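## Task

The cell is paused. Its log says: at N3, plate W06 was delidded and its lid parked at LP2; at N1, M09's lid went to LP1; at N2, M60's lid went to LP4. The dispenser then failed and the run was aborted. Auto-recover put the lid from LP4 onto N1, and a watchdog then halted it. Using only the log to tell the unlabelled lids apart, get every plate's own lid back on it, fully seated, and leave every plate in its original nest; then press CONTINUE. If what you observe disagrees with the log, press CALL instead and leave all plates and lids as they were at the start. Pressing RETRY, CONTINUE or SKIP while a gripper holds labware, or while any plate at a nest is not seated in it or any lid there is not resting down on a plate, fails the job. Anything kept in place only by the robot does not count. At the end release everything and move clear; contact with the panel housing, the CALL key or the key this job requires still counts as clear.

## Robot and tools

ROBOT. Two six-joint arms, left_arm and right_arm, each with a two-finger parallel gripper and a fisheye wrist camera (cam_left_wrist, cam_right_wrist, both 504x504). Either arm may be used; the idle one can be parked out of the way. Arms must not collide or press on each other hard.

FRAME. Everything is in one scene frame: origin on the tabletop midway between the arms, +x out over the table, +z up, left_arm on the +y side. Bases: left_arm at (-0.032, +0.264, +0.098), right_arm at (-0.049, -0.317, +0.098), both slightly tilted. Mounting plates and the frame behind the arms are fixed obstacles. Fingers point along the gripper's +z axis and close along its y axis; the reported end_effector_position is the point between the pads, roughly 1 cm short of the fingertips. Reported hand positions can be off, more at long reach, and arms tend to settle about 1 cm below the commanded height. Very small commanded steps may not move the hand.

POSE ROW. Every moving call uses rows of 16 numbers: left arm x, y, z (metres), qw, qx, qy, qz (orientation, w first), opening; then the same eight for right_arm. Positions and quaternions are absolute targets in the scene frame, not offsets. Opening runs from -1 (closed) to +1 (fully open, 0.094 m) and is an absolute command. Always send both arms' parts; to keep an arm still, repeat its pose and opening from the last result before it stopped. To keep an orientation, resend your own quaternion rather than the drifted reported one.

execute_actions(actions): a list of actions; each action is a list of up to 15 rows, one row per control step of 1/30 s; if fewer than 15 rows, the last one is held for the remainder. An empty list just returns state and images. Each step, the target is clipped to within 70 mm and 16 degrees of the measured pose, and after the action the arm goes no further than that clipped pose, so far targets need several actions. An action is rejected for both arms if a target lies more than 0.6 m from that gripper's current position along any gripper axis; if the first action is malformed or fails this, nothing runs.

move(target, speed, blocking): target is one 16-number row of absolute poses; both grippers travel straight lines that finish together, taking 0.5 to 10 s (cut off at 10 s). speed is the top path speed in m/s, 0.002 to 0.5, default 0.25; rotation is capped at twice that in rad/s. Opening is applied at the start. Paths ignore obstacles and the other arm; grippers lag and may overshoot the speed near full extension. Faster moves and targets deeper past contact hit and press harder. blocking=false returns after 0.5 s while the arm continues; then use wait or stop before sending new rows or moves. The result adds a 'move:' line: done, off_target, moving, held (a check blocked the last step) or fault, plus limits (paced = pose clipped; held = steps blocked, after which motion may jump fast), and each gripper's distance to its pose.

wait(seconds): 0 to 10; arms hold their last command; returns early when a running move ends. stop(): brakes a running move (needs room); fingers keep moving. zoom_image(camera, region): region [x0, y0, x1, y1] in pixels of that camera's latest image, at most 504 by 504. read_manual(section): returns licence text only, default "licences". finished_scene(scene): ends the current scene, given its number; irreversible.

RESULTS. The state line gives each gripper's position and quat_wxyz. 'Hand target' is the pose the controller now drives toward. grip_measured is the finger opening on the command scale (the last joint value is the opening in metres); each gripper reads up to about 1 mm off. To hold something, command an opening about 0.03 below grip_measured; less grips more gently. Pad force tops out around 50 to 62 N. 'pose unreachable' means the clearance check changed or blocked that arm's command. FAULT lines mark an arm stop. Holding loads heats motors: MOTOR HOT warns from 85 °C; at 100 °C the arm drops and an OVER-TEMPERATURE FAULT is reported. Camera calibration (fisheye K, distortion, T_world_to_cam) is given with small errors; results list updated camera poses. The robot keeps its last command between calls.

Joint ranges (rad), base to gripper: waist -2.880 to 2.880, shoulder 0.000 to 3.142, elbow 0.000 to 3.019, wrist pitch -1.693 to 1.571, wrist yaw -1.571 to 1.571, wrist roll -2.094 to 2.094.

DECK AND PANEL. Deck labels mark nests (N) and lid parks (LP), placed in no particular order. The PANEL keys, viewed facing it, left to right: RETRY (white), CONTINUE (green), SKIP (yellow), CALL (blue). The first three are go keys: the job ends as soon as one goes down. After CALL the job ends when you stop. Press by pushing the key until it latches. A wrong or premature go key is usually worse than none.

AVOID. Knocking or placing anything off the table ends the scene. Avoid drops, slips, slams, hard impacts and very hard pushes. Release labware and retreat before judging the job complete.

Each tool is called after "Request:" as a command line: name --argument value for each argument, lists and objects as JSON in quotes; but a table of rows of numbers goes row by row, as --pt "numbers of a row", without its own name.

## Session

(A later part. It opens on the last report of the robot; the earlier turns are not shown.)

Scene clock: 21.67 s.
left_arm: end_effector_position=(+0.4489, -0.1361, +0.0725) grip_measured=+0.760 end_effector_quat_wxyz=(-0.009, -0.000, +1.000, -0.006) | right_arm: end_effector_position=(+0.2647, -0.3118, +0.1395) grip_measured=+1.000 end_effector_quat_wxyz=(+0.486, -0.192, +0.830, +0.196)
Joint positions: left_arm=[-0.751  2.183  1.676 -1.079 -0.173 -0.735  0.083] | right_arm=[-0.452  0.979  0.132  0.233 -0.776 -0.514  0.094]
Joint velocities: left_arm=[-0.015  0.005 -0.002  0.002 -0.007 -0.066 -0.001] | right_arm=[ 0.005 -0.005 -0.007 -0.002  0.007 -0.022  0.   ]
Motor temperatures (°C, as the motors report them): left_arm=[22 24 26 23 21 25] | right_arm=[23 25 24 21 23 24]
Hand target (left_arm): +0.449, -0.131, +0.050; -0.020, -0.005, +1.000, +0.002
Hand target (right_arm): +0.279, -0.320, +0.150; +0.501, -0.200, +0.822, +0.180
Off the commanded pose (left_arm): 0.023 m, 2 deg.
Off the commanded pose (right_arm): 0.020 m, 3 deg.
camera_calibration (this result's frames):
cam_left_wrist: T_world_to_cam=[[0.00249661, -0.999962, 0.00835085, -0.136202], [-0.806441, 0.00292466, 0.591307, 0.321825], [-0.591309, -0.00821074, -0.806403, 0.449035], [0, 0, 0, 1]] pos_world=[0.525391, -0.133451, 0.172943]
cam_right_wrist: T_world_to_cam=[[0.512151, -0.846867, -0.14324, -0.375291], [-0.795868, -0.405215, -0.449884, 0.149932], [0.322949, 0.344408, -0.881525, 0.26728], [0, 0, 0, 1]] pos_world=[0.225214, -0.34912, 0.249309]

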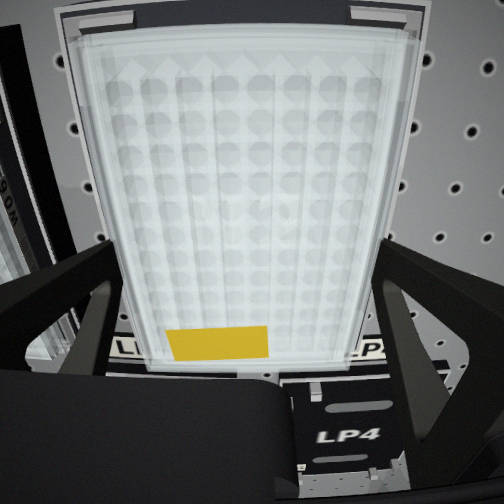

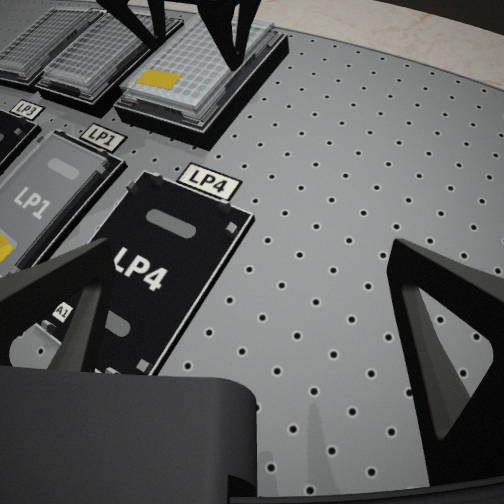

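Request:
execute_actions --actions '[[[0.449,-0.131,0.050,-0.02,-0.005,1,0.002,1,0.28,-0.32,0.15,0.5,-0.2,0.82,0.18,1]],[[0.455,-0.14,0.07,-0.008,0,1,-0.008,1,0.28,-0.32,0.15,0.5,-0.2,0.82,0.18,1]],[[0.462,-0.148,0.095,0.008,0,1,-0.02,1,0.28,-0.32,0.15,0.5,-0.2,0.82,0.18,1]],[[0.462,-0.148,0.12,0.008,0,1,-0.02,1,0.28,-0.32,0.15,0.5,-0.2,0.82,0.18,1]],[[0.462,-0.148,0.135,0.008,0,1,-0.02,1,0.28,-0.32,0.15,0.5,-0.2,0.82,0.18,1]]]'

Request:
move --target '[0.452,-0.127,0.04,-0.01,0,1,0.008,0.2,0.28,-0.32,0.15,0.5,-0.2,0.82,0.18,1]' --speed 0.06

Request:
move --target '[0.452,-0.127,0.16,0,0,1,0,0.2,0.28,-0.32,0.15,0.5,-0.2,0.82,0.18,1]' --speed 0.12

Request:
zoom_image --camera "cam_right_wrist" --region '[100,0,310,160]'

Request:
move --target '[0.28,0.186,0.14,0,0,1,0,1,0.28,-0.25,0.16,0.1,0,1,0,1]'

Request:
move --target '[0.28,0.186,0.12,0,0,1,0,1,0.28,-0.07,0.12,0,0,1,0,1]'

Request:
move --target '[0.278,0.186,0.06,0,0,1,0,1,0.278,-0.07,0.045,0,0,1,0,1]' --speed 0.07

Scene clock: 24.47 s.
left_arm: end_effector_position=(+0.4470, -0.1315, +0.1008) grip_measured=+0.999 end_effector_quat_wxyz=(-0.016, +0.004, +1.000, +0.000) | right_arm: end_effector_position=(+0.2647, -0.3118, +0.1395) grip_measured=+1.000 end_effector_quat_wxyz=(+0.486, -0.192, +0.830, +0.196)
Joint positions: left_arm=[-0.756  2.149  1.698 -1.156 -0.173 -0.736  0.094] | right_arm=[-0.452  0.979  0.132  0.233 -0.776 -0.514  0.094]
Joint velocities: left_arm=[-0.005 -0.005 -0.022 -0.007 -0.007  0.007 -0.001] | right_arm=[ 0.005 -0.005 -0.012 -0.022  0.007 -0.007  0.   ]
Motor temperatures (°C, as the motors report them): left_arm=[22 25 26 23 21 25] | right_arm=[23 25 24 21 23 24]
Hand target (left_arm): +0.460, -0.146, +0.136; +0.008, -0.000, +1.000, -0.021
Hand target (right_arm): +0.279, -0.320, +0.150; +0.501, -0.200, +0.822, +0.180
Off the commanded pose (left_arm): 0.041 m, 4 deg.
Off the commanded pose (right_arm): 0.020 m, 3 deg.
camera_calibration (this result's frames):
cam_left_wrist: T_world_to_cam=[[-0.00547153, -0.999976, -0.00434486, -0.126904], [-0.798131, 0.00174935, 0.602481, 0.298518], [-0.602459, 0.00676426, -0.798121, 0.476884], [0, 0, 0, 1]] pos_world=[0.524865, -0.130649, 0.200208]
cam_right_wrist: T_world_to_cam=[[0.512151, -0.846867, -0.14324, -0.375291], [-0.795868, -0.405215, -0.449884, 0.149932], [0.322949, 0.344408, -0.881525, 0.26728], [0, 0, 0, 1]] pos_world=[0.225214, -0.34912, 0.249309]

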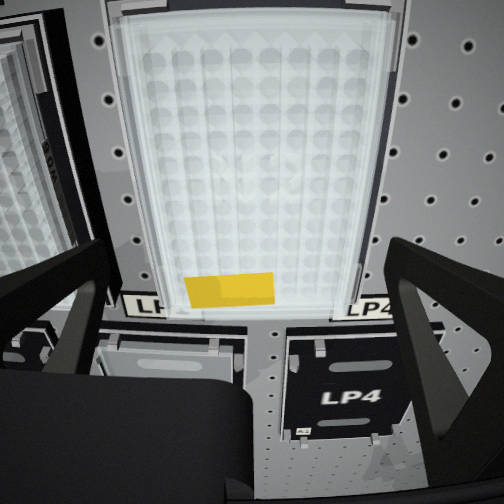

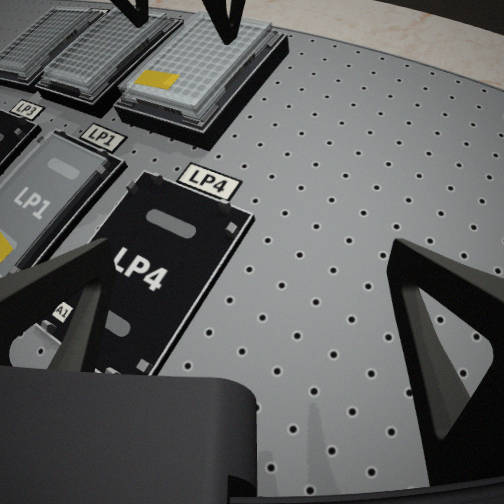

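Scene clock: 25.73 s.
left_arm: end_effector_position=(+0.4546, -0.1388, +0.0769) grip_measured=+0.202 end_effector_quat_wxyz=(+0.006, +0.000, +1.000, -0.009) | right_arm: end_effector_position=(+0.2647, -0.3118, +0.1395) grip_measured=+1.000 end_effector_quat_wxyz=(+0.486, -0.192, +0.830, +0.196)
Joint positions: left_arm=[-0.753  2.177  1.678 -1.062 -0.189 -0.733  0.056] | right_arm=[-0.452  0.979  0.132  0.233 -0.776 -0.514  0.094]
Joint velocities: left_arm=[ 0.005 -0.015  0.012 -0.017 -0.007  0.007  0.   ] | right_arm=[-0.015 -0.005 -0.012 -0.017 -0.051  0.007  0.   ]
Motor temperatures (°C, as the motors report them): left_arm=[22 25 26 23 21 25] | right_arm=[23 25 24 21 23 24]
Hand target (left_arm): +0.451, -0.127, +0.041; -0.010, +0.000, +1.000, +0.008
Hand target (right_arm): +0.279, -0.320, +0.150; +0.501, -0.200, +0.822, +0.180
Off the commanded pose (left_arm): 0.039 m, 3 deg.
Off the commanded pose (right_arm): 0.020 m, 3 deg.
move: off_target (left_arm, right_arm)
camera_calibration (this result's frames):
cam_left_wrist: T_world_to_cam=[[0.00187738, -0.999908, 0.0134254, -0.138963], [-0.823525, 0.00607, 0.567248, 0.333924], [-0.567277, -0.0121211, -0.823438, 0.445766], [0, 0, 0, 1]] pos_world=[0.528129, -0.135574, 0.179508]
cam_right_wrist: T_world_to_cam=[[0.512151, -0.846867, -0.14324, -0.375291], [-0.795868, -0.405215, -0.449884, 0.149932], [0.322949, 0.344408, -0.881525, 0.26728], [0, 0, 0, 1]] pos_world=[0.225214, -0.34912, 0.249309]

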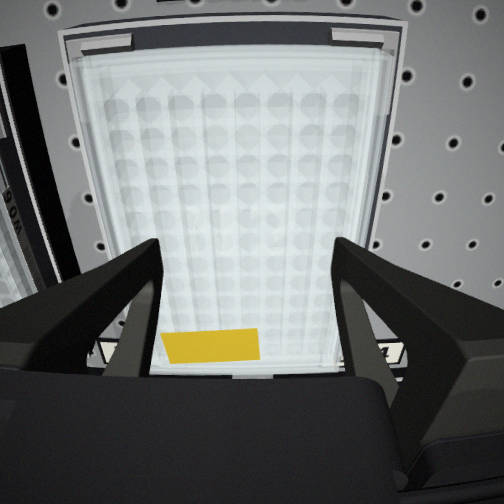

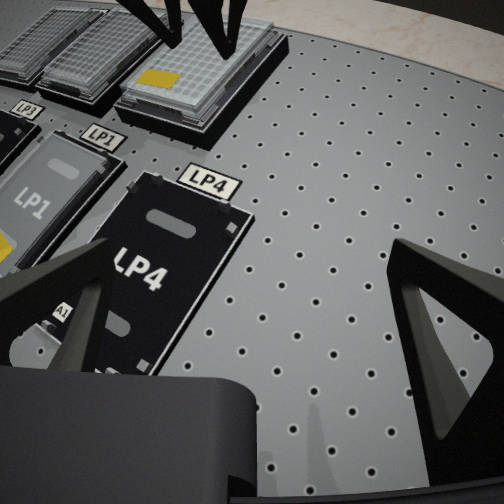

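Scene clock: 26.83 s.
left_arm: end_effector_position=(+0.4401, -0.1109, +0.1318) grip_measured=+0.202 end_effector_quat_wxyz=(-0.021, +0.003, +1.000, +0.016) | right_arm: end_effector_position=(+0.2647, -0.3118, +0.1395) grip_measured=+1.000 end_effector_quat_wxyz=(+0.486, -0.192, +0.830, +0.196)
Joint positions: left_arm=[-0.753  2.085  1.678 -1.229 -0.19  -0.742  0.056] | right_arm=[-0.452  0.979  0.132  0.233 -0.776 -0.514  0.094]
Joint velocities: left_arm=[-0.005  0.005 -0.037  0.007 -0.081 -0.051 -0.001] | right_arm=[-0.034  0.005 -0.007 -0.007  0.022 -0.022  0.   ]
Motor temperatures (°C, as the motors report them): left_arm=[22 25 26 23 21 25] | right_arm=[23 25 24 21 23 24]
Hand target (left_arm): +0.450, -0.125, +0.160; +0.000, -0.000, +1.000, -0.001
Hand target (right_arm): +0.279, -0.320, +0.150; +0.501, -0.200, +0.822, +0.180
Off the commanded pose (left_arm): 0.035 m, 3 deg.
Off the commanded pose (right_arm): 0.020 m, 3 deg.
move: off_target (left_arm, right_arm)
camera_calibration (this result's frames):
cam_left_wrist: T_world_to_cam=[[-0.00384565, -0.999354, -0.0357426, -0.102734], [-0.792078, -0.0187738, 0.610131, 0.268372], [-0.610408, 0.0306573, -0.791494, 0.502574], [0, 0, 0, 1]] pos_world=[0.518952, -0.113036, 0.230371]
cam_right_wrist: T_world_to_cam=[[0.512151, -0.846867, -0.14324, -0.375291], [-0.795868, -0.405215, -0.449884, 0.149932], [0.322949, 0.344408, -0.881525, 0.26728], [0, 0, 0, 1]] pos_world=[0.225214, -0.34912, 0.249309]

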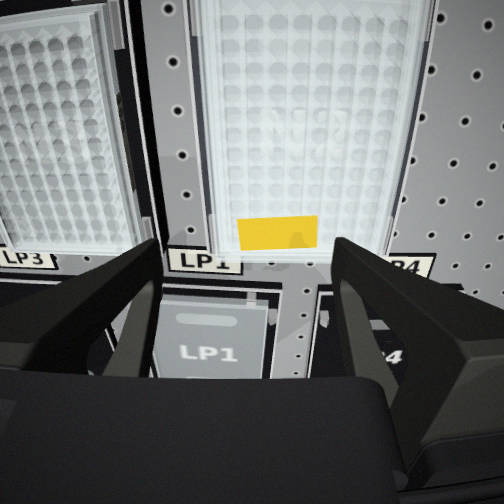

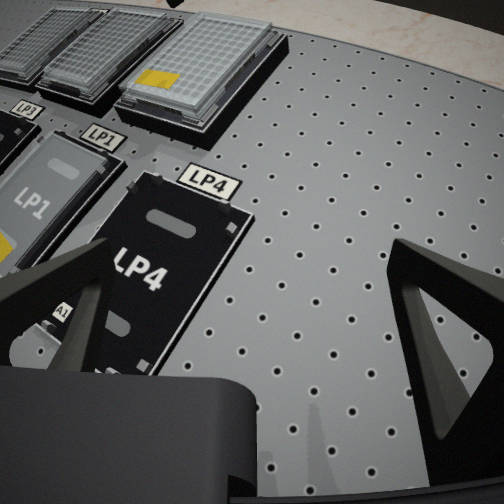

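Region (100, 0, 310, 160) of cam_right_wrist's 504x504 image, scaled by 2.400, with more detail than that image has; it fills the top 384 rows of this view, and the rest is white.

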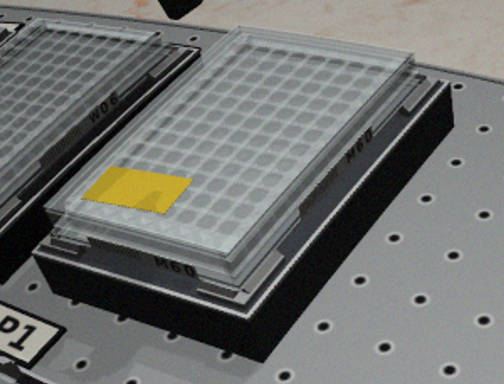

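Scene clock: 29.40 s.
left_arm: end_effector_position=(+0.2836, +0.1870, +0.1363) grip_measured=+0.999 end_effector_quat_wxyz=(-0.007, -0.001, +1.000, +0.007) | right_arm: end_effector_position=(+0.2626, -0.2577, +0.1492) grip_measured=+1.000 end_effector_quat_wxyz=(+0.088, -0.009, +0.996, -0.008)
Joint positions: left_arm=[-0.388  1.307  0.733 -0.956 -0.193 -0.371  0.094] | right_arm=[ 0.269  1.103  0.609 -0.83   0.25   0.304  0.094]
Joint velocities: left_arm=[-0.024 -0.015 -0.012 -0.002 -0.022  0.022 -0.   ] | right_arm=[-0.005 -0.015 -0.012 -0.017 -0.022 -0.007  0.   ]
Motor temperatures (°C, as the motors report them): left_arm=[22 25 26 23 21 25] | right_arm=[23 25 25 21 23 24]
Hand target (left_arm): +0.284, +0.189, +0.136; -0.000, -0.000, +1.000, +0.002
Hand target (right_arm): +0.278, -0.250, +0.162; +0.100, -0.005, +0.995, -0.004
Off the commanded pose (left_arm): 0.005 m, 1 deg.
Off the commanded pose (right_arm): 0.022 m, 2 deg.
move: off_target (right_arm)
camera_calibration (this result's frames):
cam_left_wrist: T_world_to_cam=[[0.00397171, -0.999833, -0.0178473, 0.189894], [-0.808272, -0.0137183, 0.588649, 0.153886], [-0.588795, 0.0120875, -0.808192, 0.401101], [0, 0, 0, 1]] pos_world=[0.359794, 0.187125, 0.236971]
cam_right_wrist: T_world_to_cam=[[0.0151841, -0.999823, 0.0111193, -0.259054], [-0.900301, -0.00883292, 0.435179, 0.172097], [-0.435004, -0.0166185, -0.900275, 0.366735], [0, 0, 0, 1]] pos_world=[0.318404, -0.251394, 0.25815]

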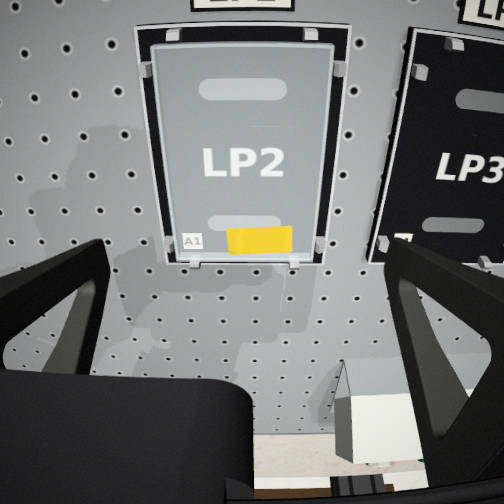

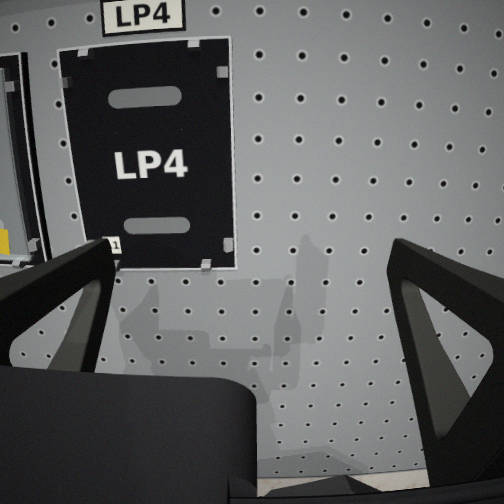

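Scene clock: 30.70 s.
left_arm: end_effector_position=(+0.2832, +0.1846, +0.1280) grip_measured=+0.999 end_effector_quat_wxyz=(+0.005, -0.003, +1.000, -0.000) | right_arm: end_effector_position=(+0.2690, -0.0808, +0.1128) grip_measured=+1.000 end_effector_quat_wxyz=(-0.003, -0.008, +1.000, -0.007)
Joint positions: left_arm=[-0.388  1.307  0.705 -0.901 -0.189 -0.369  0.094] | right_arm=[ 0.643  1.592  0.914 -0.897  0.201  0.724  0.094]
Joint velocities: left_arm=[-0.024  0.005 -0.007 -0.002 -0.007 -0.007  0.   ] | right_arm=[-0.024  0.005 -0.002 -0.002 -0.037  0.007  0.   ]
Motor temperatures (°C, as the motors report them): left_arm=[22 25 26 23 21 25] | right_arm=[23 25 25 21 23 24]
Hand target (left_arm): +0.280, +0.186, +0.120; +0.000, -0.000, +1.000, -0.000
Hand target (right_arm): +0.280, -0.070, +0.119; +0.003, -0.001, +1.000, -0.001
Off the commanded pose (left_arm): 0.009 m, 1 deg.
Off the commanded pose (right_arm): 0.017 m, 1 deg.
move: off_target (right_arm)
camera_calibration (this result's frames):
cam_left_wrist: T_world_to_cam=[[0.00824047, -0.999959, -0.00364813, 0.184404], [-0.822076, -0.00885157, 0.569309, 0.163864], [-0.569318, -0.00169234, -0.822115, 0.393007], [0, 0, 0, 1]] pos_world=[0.356935, 0.186513, 0.230481]
cam_right_wrist: T_world_to_cam=[[0.0133741, -0.99988, 0.00781483, -0.0809896], [-0.8061, -0.00615721, 0.591748, 0.152507], [-0.591629, -0.0142136, -0.806085, 0.371359], [0, 0, 0, 1]] pos_world=[0.343725, -0.0747625, 0.209734]

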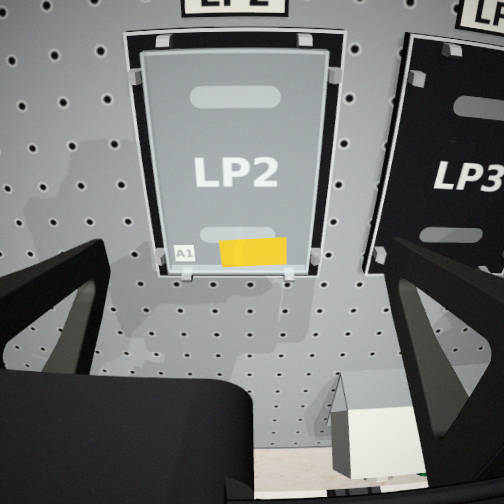

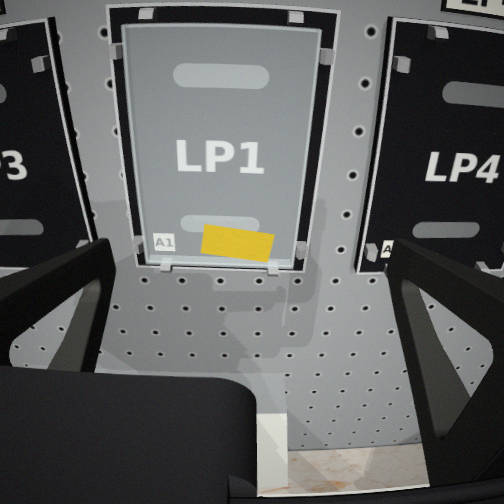

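Scene clock: 32.03 s.
left_arm: end_effector_position=(+0.2826, +0.1819, +0.0688) grip_measured=+0.999 end_effector_quat_wxyz=(+0.007, -0.000, +1.000, -0.001) | right_arm: end_effector_position=(+0.2781, -0.0644, +0.0559) grip_measured=+1.000 end_effector_quat_wxyz=(+0.008, +0.000, +1.000, +0.006)
Joint positions: left_arm=[-0.362  1.445  0.638 -0.686 -0.187 -0.337  0.094] | right_arm=[ 0.629  1.728  0.895 -0.705  0.196  0.719  0.094]
Joint velocities: left_arm=[-0.005 -0.015  0.002 -0.012 -0.081  0.066 -0.   ] | right_arm=[-0.005  0.005  0.017 -0.012 -0.066 -0.037  0.   ]
Motor temperatures (°C, as the motors report them): left_arm=[22 25 26 23 21 25] | right_arm=[23 25 25 21 23 24]
Hand target (left_arm): +0.279, +0.186, +0.060; -0.000, +0.000, +1.000, +0.000
Hand target (right_arm): +0.277, -0.070, +0.045; -0.000, +0.000, +1.000, +0.000
Off the commanded pose (left_arm): 0.011 m, 1 deg.
Off the commanded pose (right_arm): 0.012 m, 1 deg.
move: off_target (left_arm, right_arm)
camera_calibration (this result's frames):
cam_left_wrist: T_world_to_cam=[[0.00264031, -0.999992, -0.00284338, 0.18303], [-0.824677, -0.00378562, 0.565592, 0.197088], [-0.565598, 0.000851529, -0.82468, 0.342604], [0, 0, 0, 1]] pos_world=[0.355827, 0.183483, 0.171588]
cam_right_wrist: T_world_to_cam=[[-0.00284209, -0.999843, -0.0174884, -0.0582999], [-0.818918, -0.00770964, 0.573858, 0.198105], [-0.573903, 0.0159525, -0.818768, 0.328814], [0, 0, 0, 1]] pos_world=[0.350774, -0.0620088, 0.154519]

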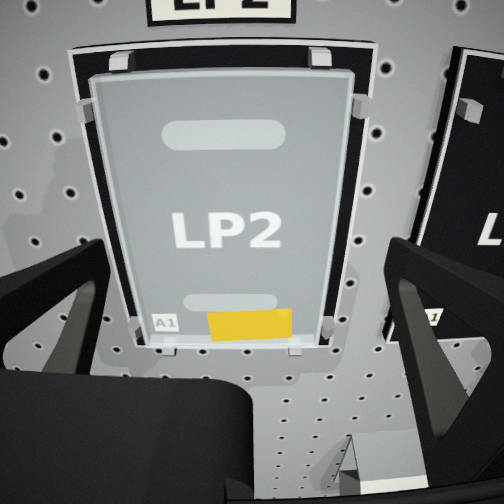

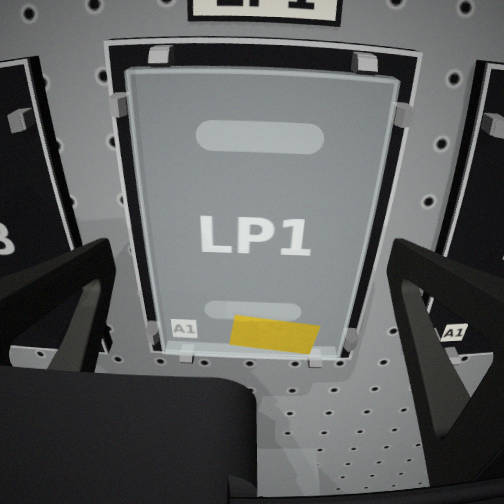

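Request:
move --target '[0.275,0.194,0.041,0,0,1,0,1,0.276,-0.073,0.027,0,0.022,1,0,1]' --speed 0.05

Request:
move --target '[0.275,0.194,0.030,0,0,1,0,1,0.276,-0.073,0.019,0,0.022,1,0,1]' --speed 0.04

Scene clock: 33.07 s.
left_arm: end_effector_position=(+0.2799, +0.1905, +0.0500) grip_measured=+0.999 end_effector_quat_wxyz=(+0.008, -0.001, +1.000, -0.001) | right_arm: end_effector_position=(+0.2767, -0.0676, +0.0384) grip_measured=+1.000 end_effector_quat_wxyz=(+0.008, +0.010, +1.000, +0.006)
Joint positions: left_arm=[-0.328  1.48   0.609 -0.614 -0.185 -0.303  0.094] | right_arm=[ 0.617  1.76   0.876 -0.652  0.196  0.727  0.094]
Joint velocities: left_arm=[-0.015 -0.005 -0.007 -0.027  0.007 -0.037 -0.001] | right_arm=[-0.024  0.005 -0.007  0.007  0.007 -0.022  0.   ]
Motor temperatures (°C, as the motors report them): left_arm=[22 24 25 23 21 25] | right_arm=[23 25 25 21 23 24]
Hand target (left_arm): +0.275, +0.194, +0.041; -0.000, +0.000, +1.000, +0.000
Hand target (right_arm): +0.276, -0.073, +0.027; -0.000, +0.022, +1.000, +0.000
Off the commanded pose (left_arm): 0.011 m, 1 deg.
Off the commanded pose (right_arm): 0.013 m, 2 deg.
move: off_target (left_arm, right_arm)
camera_calibration (this result's frames):
cam_left_wrist: T_world_to_cam=[[0.004124, -0.999987, -0.00288917, 0.191134], [-0.825414, -0.00503502, 0.564505, 0.206076], [-0.564513, 0.0000567457, -0.825424, 0.325547], [0, 0, 0, 1]] pos_world=[0.353085, 0.192151, 0.152936]
cam_right_wrist: T_world_to_cam=[[-0.0229593, -0.999579, -0.0177259, -0.0562798], [-0.819063, 0.00864045, 0.573638, 0.208075], [-0.573244, 0.027689, -0.818917, 0.314421], [0, 0, 0, 1]] pos_world=[0.349374, -0.06676, 0.137127]

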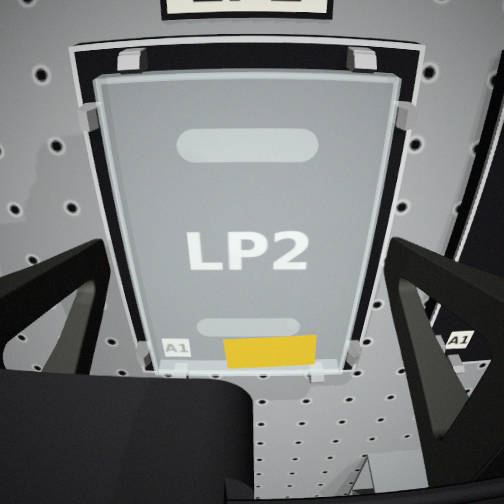

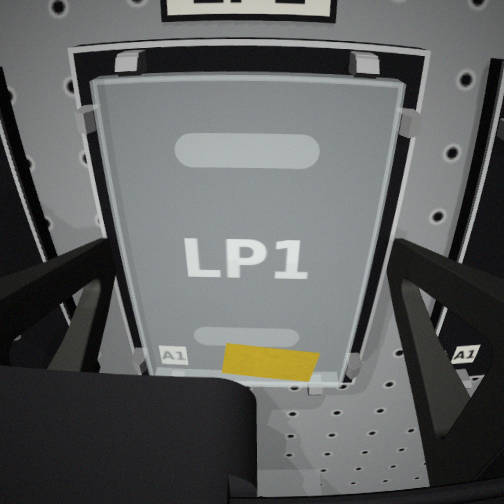

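Scene clock: 33.97 s.
left_arm: end_effector_position=(+0.2800, +0.1901, +0.0394) grip_measured=+0.999 end_effector_quat_wxyz=(+0.008, -0.000, +1.000, -0.001) | right_arm: end_effector_position=(+0.2784, -0.0658, +0.0328) grip_measured=+1.000 end_effector_quat_wxyz=(+0.011, +0.012, +1.000, +0.008)
Joint positions: left_arm=[-0.323  1.512  0.601 -0.573 -0.184 -0.297  0.094] | right_arm=[ 0.615  1.774  0.876 -0.63   0.196  0.727  0.094]
Joint velocities: left_arm=[-0.024  0.005 -0.002 -0.002 -0.051  0.007  0.001] | right_arm=[-0.005 -0.005  0.002 -0.012 -0.022  0.037  0.   ]
Motor temperatures (°C, as the motors report them): left_arm=[22 24 25 23 21 25] | right_arm=[23 25 25 21 23 24]
Hand target (left_arm): +0.275, +0.194, +0.030; +0.000, -0.000, +1.000, +0.000
Hand target (right_arm): +0.276, -0.073, +0.020; -0.000, +0.022, +1.000, +0.000
Off the commanded pose (left_arm): 0.011 m, 1 deg.
Off the commanded pose (right_arm): 0.016 m, 2 deg.
move: off_target (left_arm, right_arm)
camera_calibration (this result's frames):
cam_left_wrist: T_world_to_cam=[[0.00290209, -0.999993, -0.00224321, 0.191054], [-0.826056, -0.00366153, 0.563576, 0.212084], [-0.56358, 0.000217466, -0.826061, 0.316558], [0, 0, 0, 1]] pos_world=[0.353044, 0.19176, 0.1424]
cam_right_wrist: T_world_to_cam=[[-0.0260562, -0.999419, -0.0219719, -0.0535124], [-0.821808, 0.00890108, 0.569695, 0.213567], [-0.569168, 0.0329008, -0.821563, 0.30995], [0, 0, 0, 1]] pos_world=[0.35053, -0.0655799, 0.131799]

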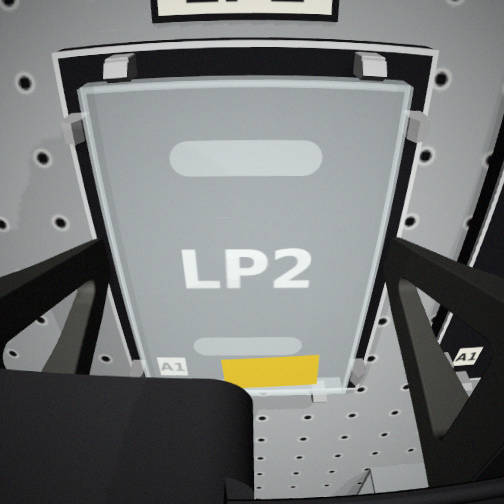

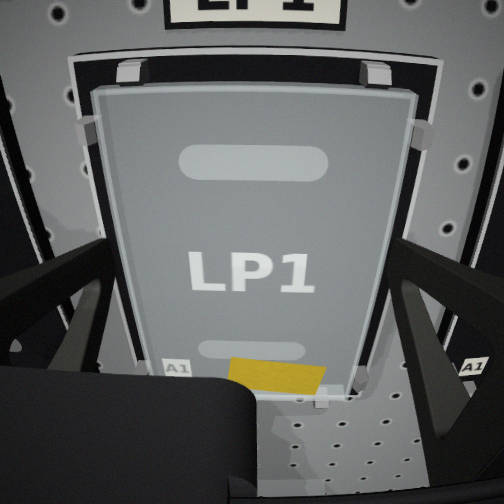

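Request:
execute_actions --actions '[[[0.275,0.194,0.030,0,0,1,0,1,0.276,-0.073,0.015,0,0.022,1,0,1]],[[0.275,0.194,0.030,0,0,1,0,0.71,0.276,-0.073,0.015,0,0.022,1,0,0.71]],[[0.283,0.191,0.042,0,0,1,0,0.71,0.281,-0.066,0.032,0,0.022,1,0,0.71]],[[0.29,0.188,0.056,0,0,1,0,0.71,0.286,-0.06,0.048,0,0.022,1,0,0.71]],[[0.29,0.188,0.075,0,0,1,0,0.71,0.286,-0.06,0.068,0,0.022,1,0,0.71]]]'

Request:
move --target '[0.29,0.188,0.16,0,0,1,0,0.71,0.27,-0.3,0.18,0,0.022,1,0,0.71]' --speed 0.2

Request:
move --target '[0.465,0,0.16,0,0.01,1,0,0.71,0.27,-0.3,0.18,0,0.022,1,0,0.71]' --speed 0.2

Request:
move --target '[0.458,0,0.075,0,0.01,1,0,0.71,0.27,-0.3,0.18,0,0.022,1,0,0.71]' --speed 0.07

Scene clock: 36.67 s.
left_arm: end_effector_position=(+0.2757, +0.1949, +0.0638) grip_measured=+0.763 end_effector_quat_wxyz=(-0.013, +0.001, +1.000, +0.004) | right_arm: end_effector_position=(+0.2737, -0.0722, +0.0527) grip_measured=+0.783 end_effector_quat_wxyz=(-0.016, +0.017, +1.000, -0.013)
Joint positions: left_arm=[-0.325  1.451  0.633 -0.71  -0.181 -0.304  0.083] | right_arm=[ 0.618  1.746  0.912 -0.764  0.191  0.754  0.084]
Joint velocities: left_arm=[ 0.005 -0.015 -0.007  0.007 -0.022 -0.051 -0.   ] | right_arm=[ 0.005 -0.005 -0.002 -0.012 -0.037 -0.022 -0.   ]
Motor temperatures (°C, as the motors report them): left_arm=[22 24 25 23 21 25] | right_arm=[23 25 25 21 23 24]
Hand target (left_arm): +0.289, +0.188, +0.075; -0.000, +0.000, +1.000, -0.001
Hand target (right_arm): +0.286, -0.060, +0.068; +0.000, +0.022, +1.000, +0.000
Off the commanded pose (left_arm): 0.019 m, 2 deg.
Off the commanded pose (right_arm): 0.023 m, 2 deg.
camera_calibration (this result's frames):
cam_left_wrist: T_world_to_cam=[[0.000172384, -0.999923, -0.0123995, 0.197316], [-0.800931, -0.00756232, 0.598708, 0.186414], [-0.598756, 0.00982793, -0.800871, 0.340505], [0, 0, 0, 1]] pos_world=[0.35315, 0.195364, 0.16354]
cam_right_wrist: T_world_to_cam=[[-0.0365518, -0.999134, 0.0198587, -0.0588541], [-0.789578, 0.041055, 0.612276, 0.1897], [-0.612561, 0.00669984, -0.790395, 0.332264], [0, 0, 0, 1]] pos_world=[0.351163, -0.0688174, 0.147639]

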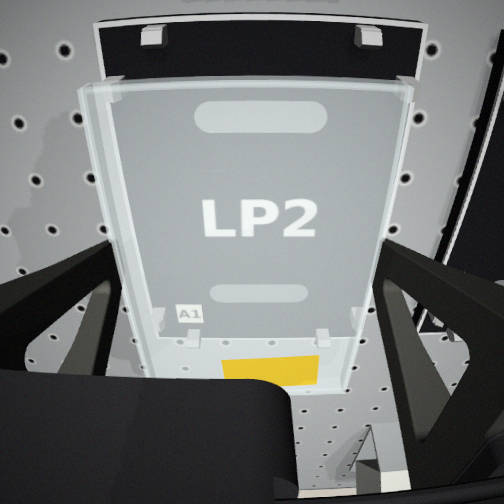

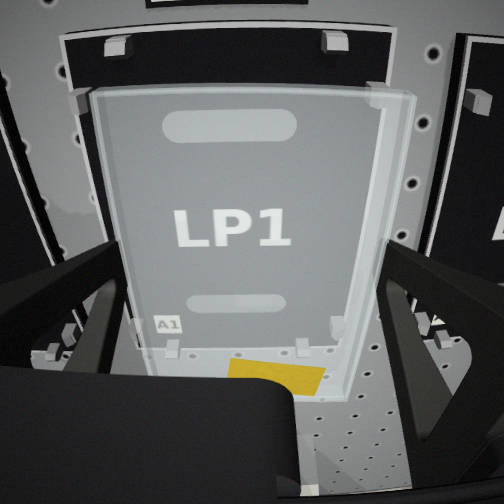

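Scene clock: 38.53 s.
left_arm: end_effector_position=(+0.2693, +0.1956, +0.1403) grip_measured=+0.763 end_effector_quat_wxyz=(-0.024, +0.003, +1.000, +0.007) | right_arm: end_effector_position=(+0.2662, -0.2977, +0.1751) grip_measured=+0.783 end_effector_quat_wxyz=(-0.008, +0.026, +1.000, +0.000)
Joint positions: left_arm=[-0.375  1.274  0.717 -1.002 -0.181 -0.354  0.083] | right_arm=[ 0.105  1.142  0.754 -1.091  0.157  0.245  0.084]
Joint velocities: left_arm=[-0.005 -0.005  0.017  0.007 -0.007 -0.022  0.001] | right_arm=[-0.005  0.005 -0.012 -0.007  0.022 -0.007  0.   ]
Motor temperatures (°C, as the motors report them): left_arm=[22 24 25 23 21 25] | right_arm=[23 25 25 21 23 24]
Hand target (left_arm): +0.288, +0.189, +0.161; +0.000, -0.000, +1.000, -0.001
Hand target (right_arm): +0.270, -0.300, +0.181; -0.003, +0.022, +1.000, +0.003
Off the commanded pose (left_arm): 0.030 m, 3 deg.
Off the commanded pose (right_arm): 0.007 m, 1 deg.
move: off_target (left_arm)
camera_calibration (this result's frames):
cam_left_wrist: T_world_to_cam=[[-0.0049423, -0.999825, -0.0180544, 0.201089], [-0.788154, -0.0072173, 0.615436, 0.129601], [-0.615458, 0.0172713, -0.78798, 0.399182], [0, 0, 0, 1]] pos_world=[0.348819, 0.195095, 0.238417]
cam_right_wrist: T_world_to_cam=[[-0.0537531, -0.998537, -0.00588576, -0.277652], [-0.798514, 0.0394449, 0.600682, 0.12201], [-0.599571, 0.0369884, -0.799466, 0.433014], [0, 0, 0, 1]] pos_world=[0.342125, -0.298075, 0.271257]

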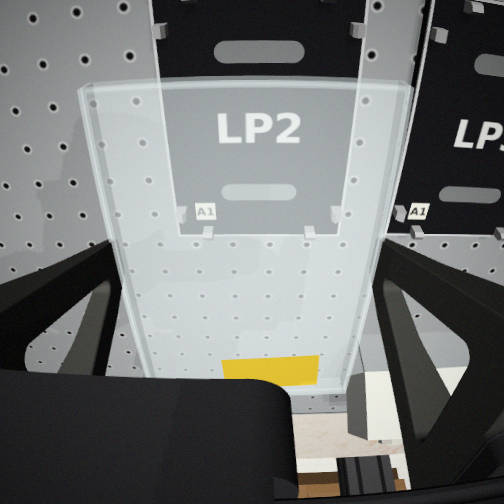

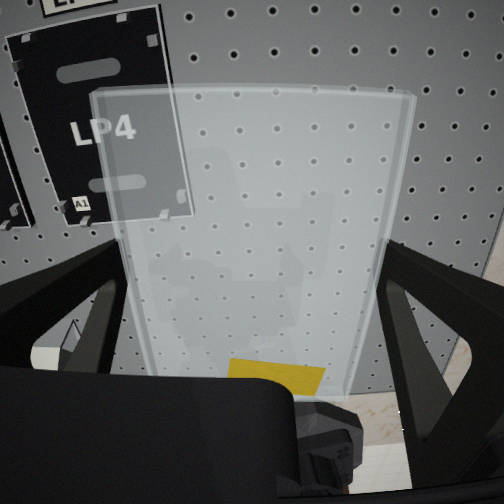

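Scene clock: 40.40 s.
left_arm: end_effector_position=(+0.4504, +0.0093, +0.1592) grip_measured=+0.763 end_effector_quat_wxyz=(-0.005, +0.012, +1.000, -0.001) | right_arm: end_effector_position=(+0.2662, -0.2979, +0.1751) grip_measured=+0.783 end_effector_quat_wxyz=(-0.008, +0.024, +1.000, -0.000)
Joint positions: left_arm=[-0.587  1.845  1.429 -1.142 -0.187 -0.546  0.083] | right_arm=[ 0.105  1.142  0.754 -1.091  0.159  0.242  0.084]
Joint velocities: left_arm=[ 0.015  0.005 -0.017 -0.017  0.037 -0.066 -0.001] | right_arm=[-0.005 -0.005 -0.002 -0.002  0.022 -0.022  0.   ]
Motor temperatures (°C, as the motors report them): left_arm=[22 24 26 23 21 25] | right_arm=[23 25 25 21 23 24]
Hand target (left_arm): +0.461, -0.003, +0.164; +0.000, +0.010, +1.000, -0.002
Hand target (right_arm): +0.270, -0.300, +0.180; -0.000, +0.022, +1.000, -0.000
Off the commanded pose (left_arm): 0.017 m, 1 deg.
Off the commanded pose (right_arm): 0.007 m, 1 deg.
move: off_target (left_arm)
camera_calibration (this result's frames):
cam_left_wrist: T_world_to_cam=[[-0.0210127, -0.999777, -0.00229753, 0.0207746], [-0.810595, 0.0156913, 0.585397, 0.274046], [-0.585231, 0.0141631, -0.810743, 0.51876], [0, 0, 0, 1]] pos_world=[0.526171, 0.00912256, 0.260203]
cam_right_wrist: T_world_to_cam=[[-0.0514478, -0.998664, -0.00481462, -0.278682], [-0.798737, 0.0382533, 0.600464, 0.121791], [-0.599477, 0.0347381, -0.799638, 0.432378], [0, 0, 0, 1]] pos_world=[0.342142, -0.297988, 0.271273]

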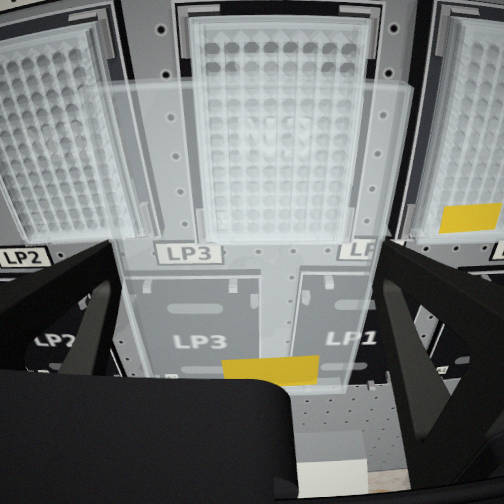

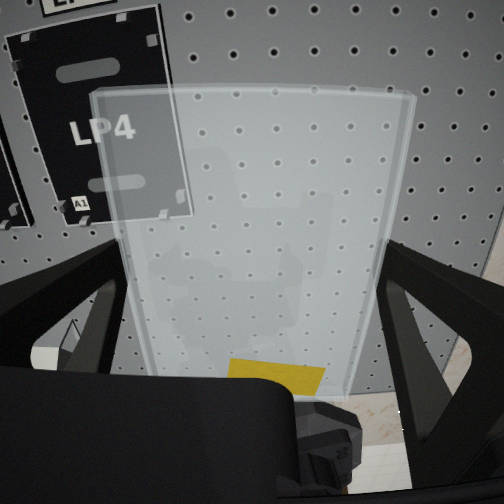

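Scene clock: 42.00 s.
left_arm: end_effector_position=(+0.4600, -0.0079, +0.0956) grip_measured=+0.763 end_effector_quat_wxyz=(+0.009, +0.010, +1.000, -0.008) | right_arm: end_effector_position=(+0.2662, -0.2979, +0.1751) grip_measured=+0.783 end_effector_quat_wxyz=(-0.008, +0.024, +1.000, -0.000)
Joint positions: left_arm=[-0.583  1.947  1.397 -0.975 -0.189 -0.539  0.083] | right_arm=[ 0.105  1.142  0.754 -1.091  0.159  0.242  0.084]
Joint velocities: left_arm=[-0.005 -0.005  0.002  0.017 -0.051  0.007  0.   ] | right_arm=[-0.005 -0.005 -0.002 -0.007  0.051 -0.037 -0.001]
Motor temperatures (°C, as the motors report them): left_arm=[22 24 26 23 21 25] | right_arm=[23 25 25 21 23 24]
Hand target (left_arm): +0.459, -0.001, +0.075; +0.000, +0.010, +1.000, +0.000
Hand target (right_arm): +0.270, -0.300, +0.180; -0.000, +0.022, +1.000, -0.000
Off the commanded pose (left_arm): 0.022 m, 1 deg.
Off the commanded pose (right_arm): 0.007 m, 1 deg.
move: off_target (left_arm)
camera_calibration (this result's frames):
cam_left_wrist: T_world_to_cam=[[-0.0170524, -0.999783, 0.011959, 0.000441677], [-0.827085, 0.0208256, 0.561691, 0.329164], [-0.561818, -0.000312909, -0.827261, 0.463749], [0, 0, 0, 1]] pos_world=[0.532796, -0.00626834, 0.198747]
cam_right_wrist: T_world_to_cam=[[-0.0514478, -0.998664, -0.00481462, -0.278682], [-0.798737, 0.0382533, 0.600464, 0.121791], [-0.599477, 0.0347381, -0.799638, 0.432378], [0, 0, 0, 1]] pos_world=[0.342142, -0.297988, 0.271273]

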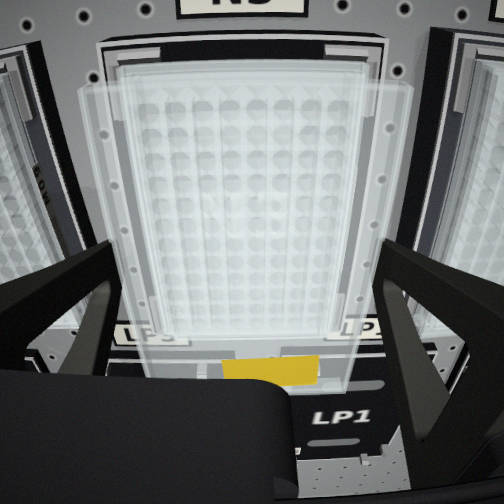

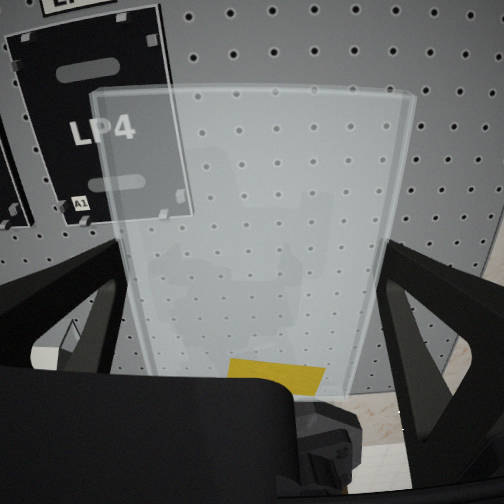

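Request:
move --target '[0.458,0.001,0.056,0,0.007,1,0,0.71,0.27,-0.3,0.18,0,0.022,1,0,0.71]' --speed 0.06

Scene clock: 43.13 s.
left_arm: end_effector_position=(+0.4602, -0.0061, +0.0761) grip_measured=+0.763 end_effector_quat_wxyz=(+0.009, +0.006, +1.000, -0.008) | right_arm: end_effector_position=(+0.2662, -0.2979, +0.1751) grip_measured=+0.783 end_effector_quat_wxyz=(-0.008, +0.024, +1.000, -0.000)
Joint positions: left_arm=[-0.573  1.972  1.381 -0.932 -0.189 -0.536  0.083] | right_arm=[ 0.105  1.142  0.754 -1.091  0.159  0.242  0.084]
Joint velocities: left_arm=[-0.005 -0.005 -0.022  0.012  0.037 -0.022 -0.   ] | right_arm=[ 0.005 -0.005 -0.002  0.002  0.022  0.007 -0.   ]
Motor temperatures (°C, as the motors report them): left_arm=[22 24 26 23 21 25] | right_arm=[23 25 25 21 23 24]
Hand target (left_arm): +0.458, +0.001, +0.056; -0.000, +0.007, +1.000, +0.000
Hand target (right_arm): +0.270, -0.300, +0.180; -0.000, +0.022, +1.000, -0.000
Off the commanded pose (left_arm): 0.021 m, 1 deg.
Off the commanded pose (right_arm): 0.007 m, 1 deg.
move: off_target (left_arm)
camera_calibration (this result's frames):
cam_left_wrist: T_world_to_cam=[[-0.0105921, -0.999882, 0.0111593, -0.00043833], [-0.826776, 0.0150342, 0.56233, 0.340029], [-0.562432, -0.00326997, -0.826837, 0.447967], [0, 0, 0, 1]] pos_world=[0.533074, -0.00408552, 0.179192]
cam_right_wrist: T_world_to_cam=[[-0.0514478, -0.998664, -0.00481462, -0.278682], [-0.798737, 0.0382533, 0.600464, 0.121791], [-0.599477, 0.0347381, -0.799638, 0.432378], [0, 0, 0, 1]] pos_world=[0.342142, -0.297988, 0.271273]

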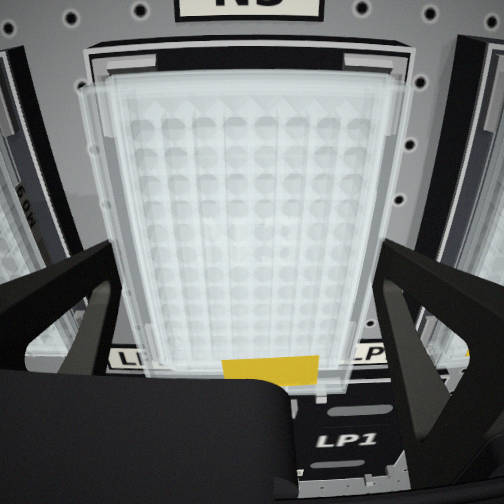

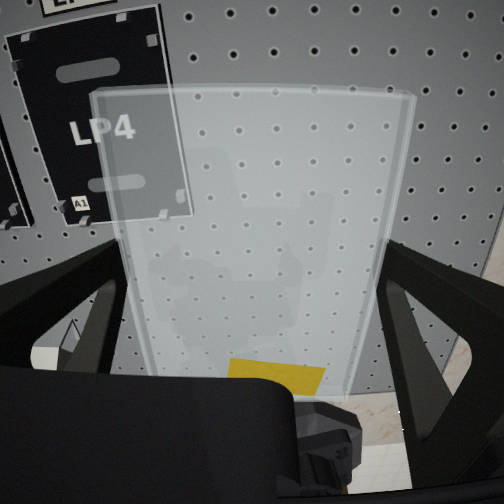

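Request:
move --target '[0.456,-0.002,0.040,-0.003,0.009,1,0,0.71,0.27,-0.3,0.18,0,0.022,1,0,0.71]' --speed 0.05

Scene clock: 44.20 s.
left_arm: end_effector_position=(+0.4624, -0.0088, +0.0684) grip_measured=+0.763 end_effector_quat_wxyz=(+0.013, +0.006, +1.000, -0.009) | right_arm: end_effector_position=(+0.2662, -0.2979, +0.1751) grip_measured=+0.783 end_effector_quat_wxyz=(-0.008, +0.024, +1.000, -0.000)
Joint positions: left_arm=[-0.573  1.987  1.381 -0.909 -0.19  -0.534  0.083] | right_arm=[ 0.105  1.142  0.754 -1.091  0.159  0.242  0.084]
Joint velocities: left_arm=[-0.015 -0.005 -0.002 -0.002 -0.022  0.066  0.002] | right_arm=[-0.005 -0.024 -0.002 -0.017 -0.051  0.022 -0.   ]
Motor temperatures (°C, as the motors report them): left_arm=[22 24 26 23 21 25] | right_arm=[23 25 25 21 23 24]
Hand target (left_arm): +0.456, -0.002, +0.041; -0.003, +0.009, +1.000, -0.000
Hand target (right_arm): +0.270, -0.300, +0.180; -0.000, +0.022, +1.000, -0.000
Off the commanded pose (left_arm): 0.030 m, 2 deg.
Off the commanded pose (right_arm): 0.007 m, 1 deg.
move: off_target (left_arm)
camera_calibration (this result's frames):
cam_left_wrist: T_world_to_cam=[[-0.010266, -0.999847, 0.0141562, -0.00335674], [-0.83084, 0.0164066, 0.556269, 0.348581], [-0.556417, -0.00605086, -0.830881, 0.440289], [0, 0, 0, 1]] pos_world=[0.534564, -0.00641113, 0.17197]
cam_right_wrist: T_world_to_cam=[[-0.0510669, -0.998684, -0.004821, -0.278788], [-0.798751, 0.0379448, 0.600464, 0.121703], [-0.59949, 0.0345146, -0.799637, 0.432315], [0, 0, 0, 1]] pos_world=[0.342142, -0.29796, 0.271273]

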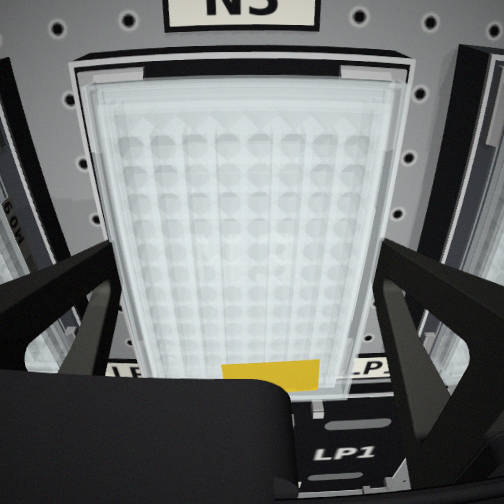

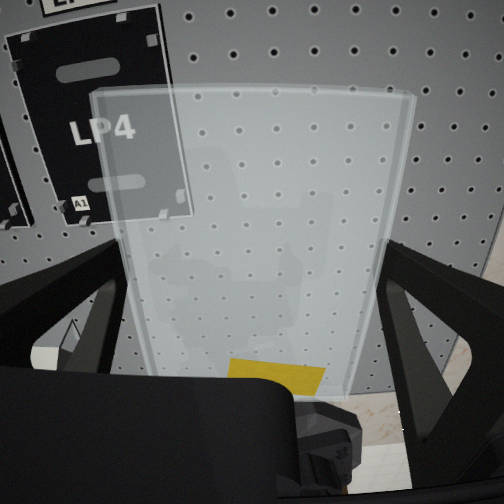

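Near end caught; pull back via wrist pitch.

Request:
execute_actions --actions '[[[0.452,0,0.040,-0.012,0.009,1,0.005,0.71,0.27,-0.3,0.18,0,0.022,1,0,0.71]],[[0.452,0,0.040,-0.012,0.009,1,0.005,0.71,0.27,-0.3,0.18,0,0.022,1,0,0.71]]]'

Scene clock: 45.23 s.
left_arm: end_effector_position=(+0.4624, -0.0088, +0.0684) grip_measured=+0.763 end_effector_quat_wxyz=(+0.013, +0.006, +1.000, -0.009) | right_arm: end_effector_position=(+0.2662, -0.2979, +0.1751) grip_measured=+0.783 end_effector_quat_wxyz=(-0.008, +0.024, +1.000, -0.000)
Joint positions: left_arm=[-0.573  1.987  1.381 -0.909 -0.19  -0.534  0.083] | right_arm=[ 0.105  1.142  0.754 -1.091  0.159  0.242  0.084]
Joint velocities: left_arm=[-0.005 -0.005 -0.007  0.012  0.007 -0.066 -0.   ] | right_arm=[ 0.005 -0.005 -0.012 -0.012  0.081  0.022 -0.001]
Motor temperatures (°C, as the motors report them): left_arm=[22 24 25 23 21 25] | right_arm=[23 25 25 21 23 24]
Hand target (left_arm): +0.452, +0.000, +0.041; -0.012, +0.009, +1.000, +0.005
Hand target (right_arm): +0.270, -0.300, +0.180; -0.000, +0.022, +1.000, -0.000
Off the commanded pose (left_arm): 0.032 m, 3 deg.
Off the commanded pose (right_arm): 0.007 m, 1 deg.
camera_calibration (this result's frames):
cam_left_wrist: T_world_to_cam=[[-0.010266, -0.999847, 0.0141562, -0.00335674], [-0.83084, 0.0164066, 0.556269, 0.348581], [-0.556417, -0.00605086, -0.830881, 0.440289], [0, 0, 0, 1]] pos_world=[0.534564, -0.00641113, 0.17197]
cam_right_wrist: T_world_to_cam=[[-0.0510669, -0.998684, -0.004821, -0.278788], [-0.798751, 0.0379448, 0.600464, 0.121703], [-0.59949, 0.0345146, -0.799637, 0.432315], [0, 0, 0, 1]] pos_world=[0.342142, -0.29796, 0.271273]

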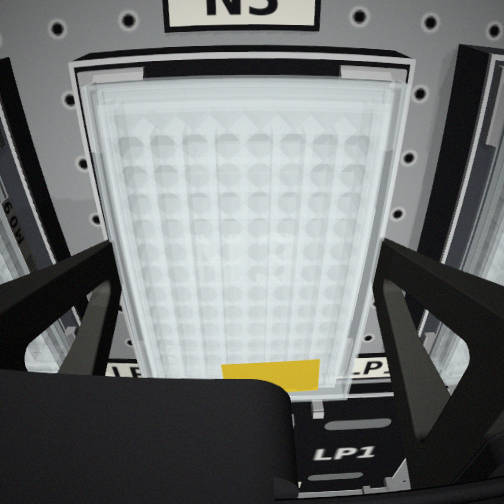

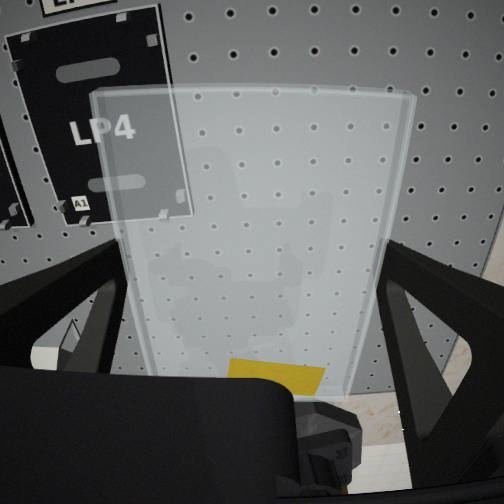

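Request:
execute_actions --actions '[[[0.452,0,0.047,-0.012,0.009,1,0.005,0.71,0.27,-0.3,0.18,0,0.022,1,0,0.71]],[[0.452,0,0.047,-0.012,0.009,1,0.005,0.71,0.27,-0.3,0.18,0,0.022,1,0,0.71]],[[0.452,0,0.047,-0.012,0.009,1,0.005,1,0.27,-0.3,0.18,0,0.022,1,0,0.71]]]'

Scene clock: 46.80 s.
left_arm: end_effector_position=(+0.4623, -0.0088, +0.0682) grip_measured=+0.999 end_effector_quat_wxyz=(+0.013, +0.006, +1.000, -0.009) | right_arm: end_effector_position=(+0.2662, -0.2979, +0.1751) grip_measured=+0.783 end_effector_quat_wxyz=(-0.008, +0.024, +1.000, -0.000)
Joint positions: left_arm=[-0.573  1.988  1.381 -0.909 -0.19  -0.534  0.094] | right_arm=[ 0.105  1.142  0.754 -1.091  0.159  0.242  0.084]
Joint velocities: left_arm=[ 0.005 -0.005  0.002 -0.002 -0.022 -0.022  0.001] | right_arm=[-0.024 -0.005  0.002 -0.012  0.022 -0.007 -0.   ]
Motor temperatures (°C, as the motors report them): left_arm=[22 24 25 23 21 25] | right_arm=[23 25 25 21 23 24]
Hand target (left_arm): +0.452, +0.000, +0.048; -0.012, +0.009, +1.000, +0.005
Hand target (right_arm): +0.270, -0.300, +0.180; -0.000, +0.022, +1.000, -0.000
Off the commanded pose (left_arm): 0.025 m, 3 deg.
Off the commanded pose (right_arm): 0.007 m, 1 deg.
camera_calibration (this result's frames):
cam_left_wrist: T_world_to_cam=[[-0.0103348, -0.999849, 0.013963, -0.00331243], [-0.830662, 0.0163581, 0.556537, 0.348533], [-0.556682, -0.00584682, -0.830705, 0.440194], [0, 0, 0, 1]] pos_world=[0.534527, -0.00643952, 0.171746]
cam_right_wrist: T_world_to_cam=[[-0.0510669, -0.998684, -0.004821, -0.278788], [-0.798751, 0.0379448, 0.600464, 0.121703], [-0.59949, 0.0345146, -0.799637, 0.432315], [0, 0, 0, 1]] pos_world=[0.342142, -0.29796, 0.271273]

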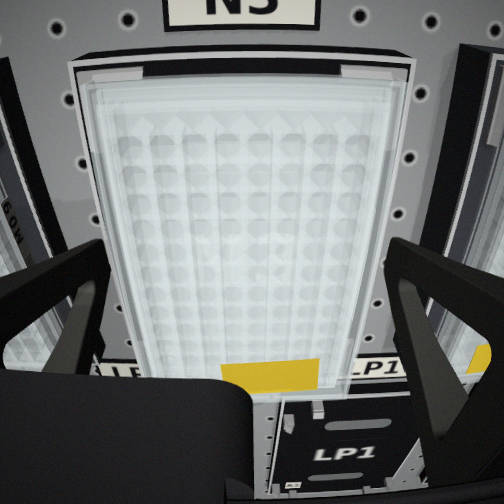

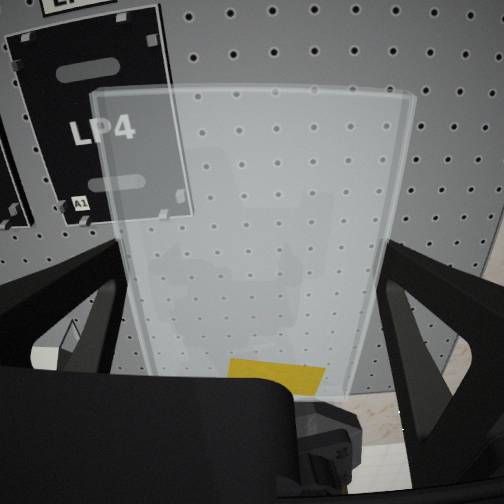

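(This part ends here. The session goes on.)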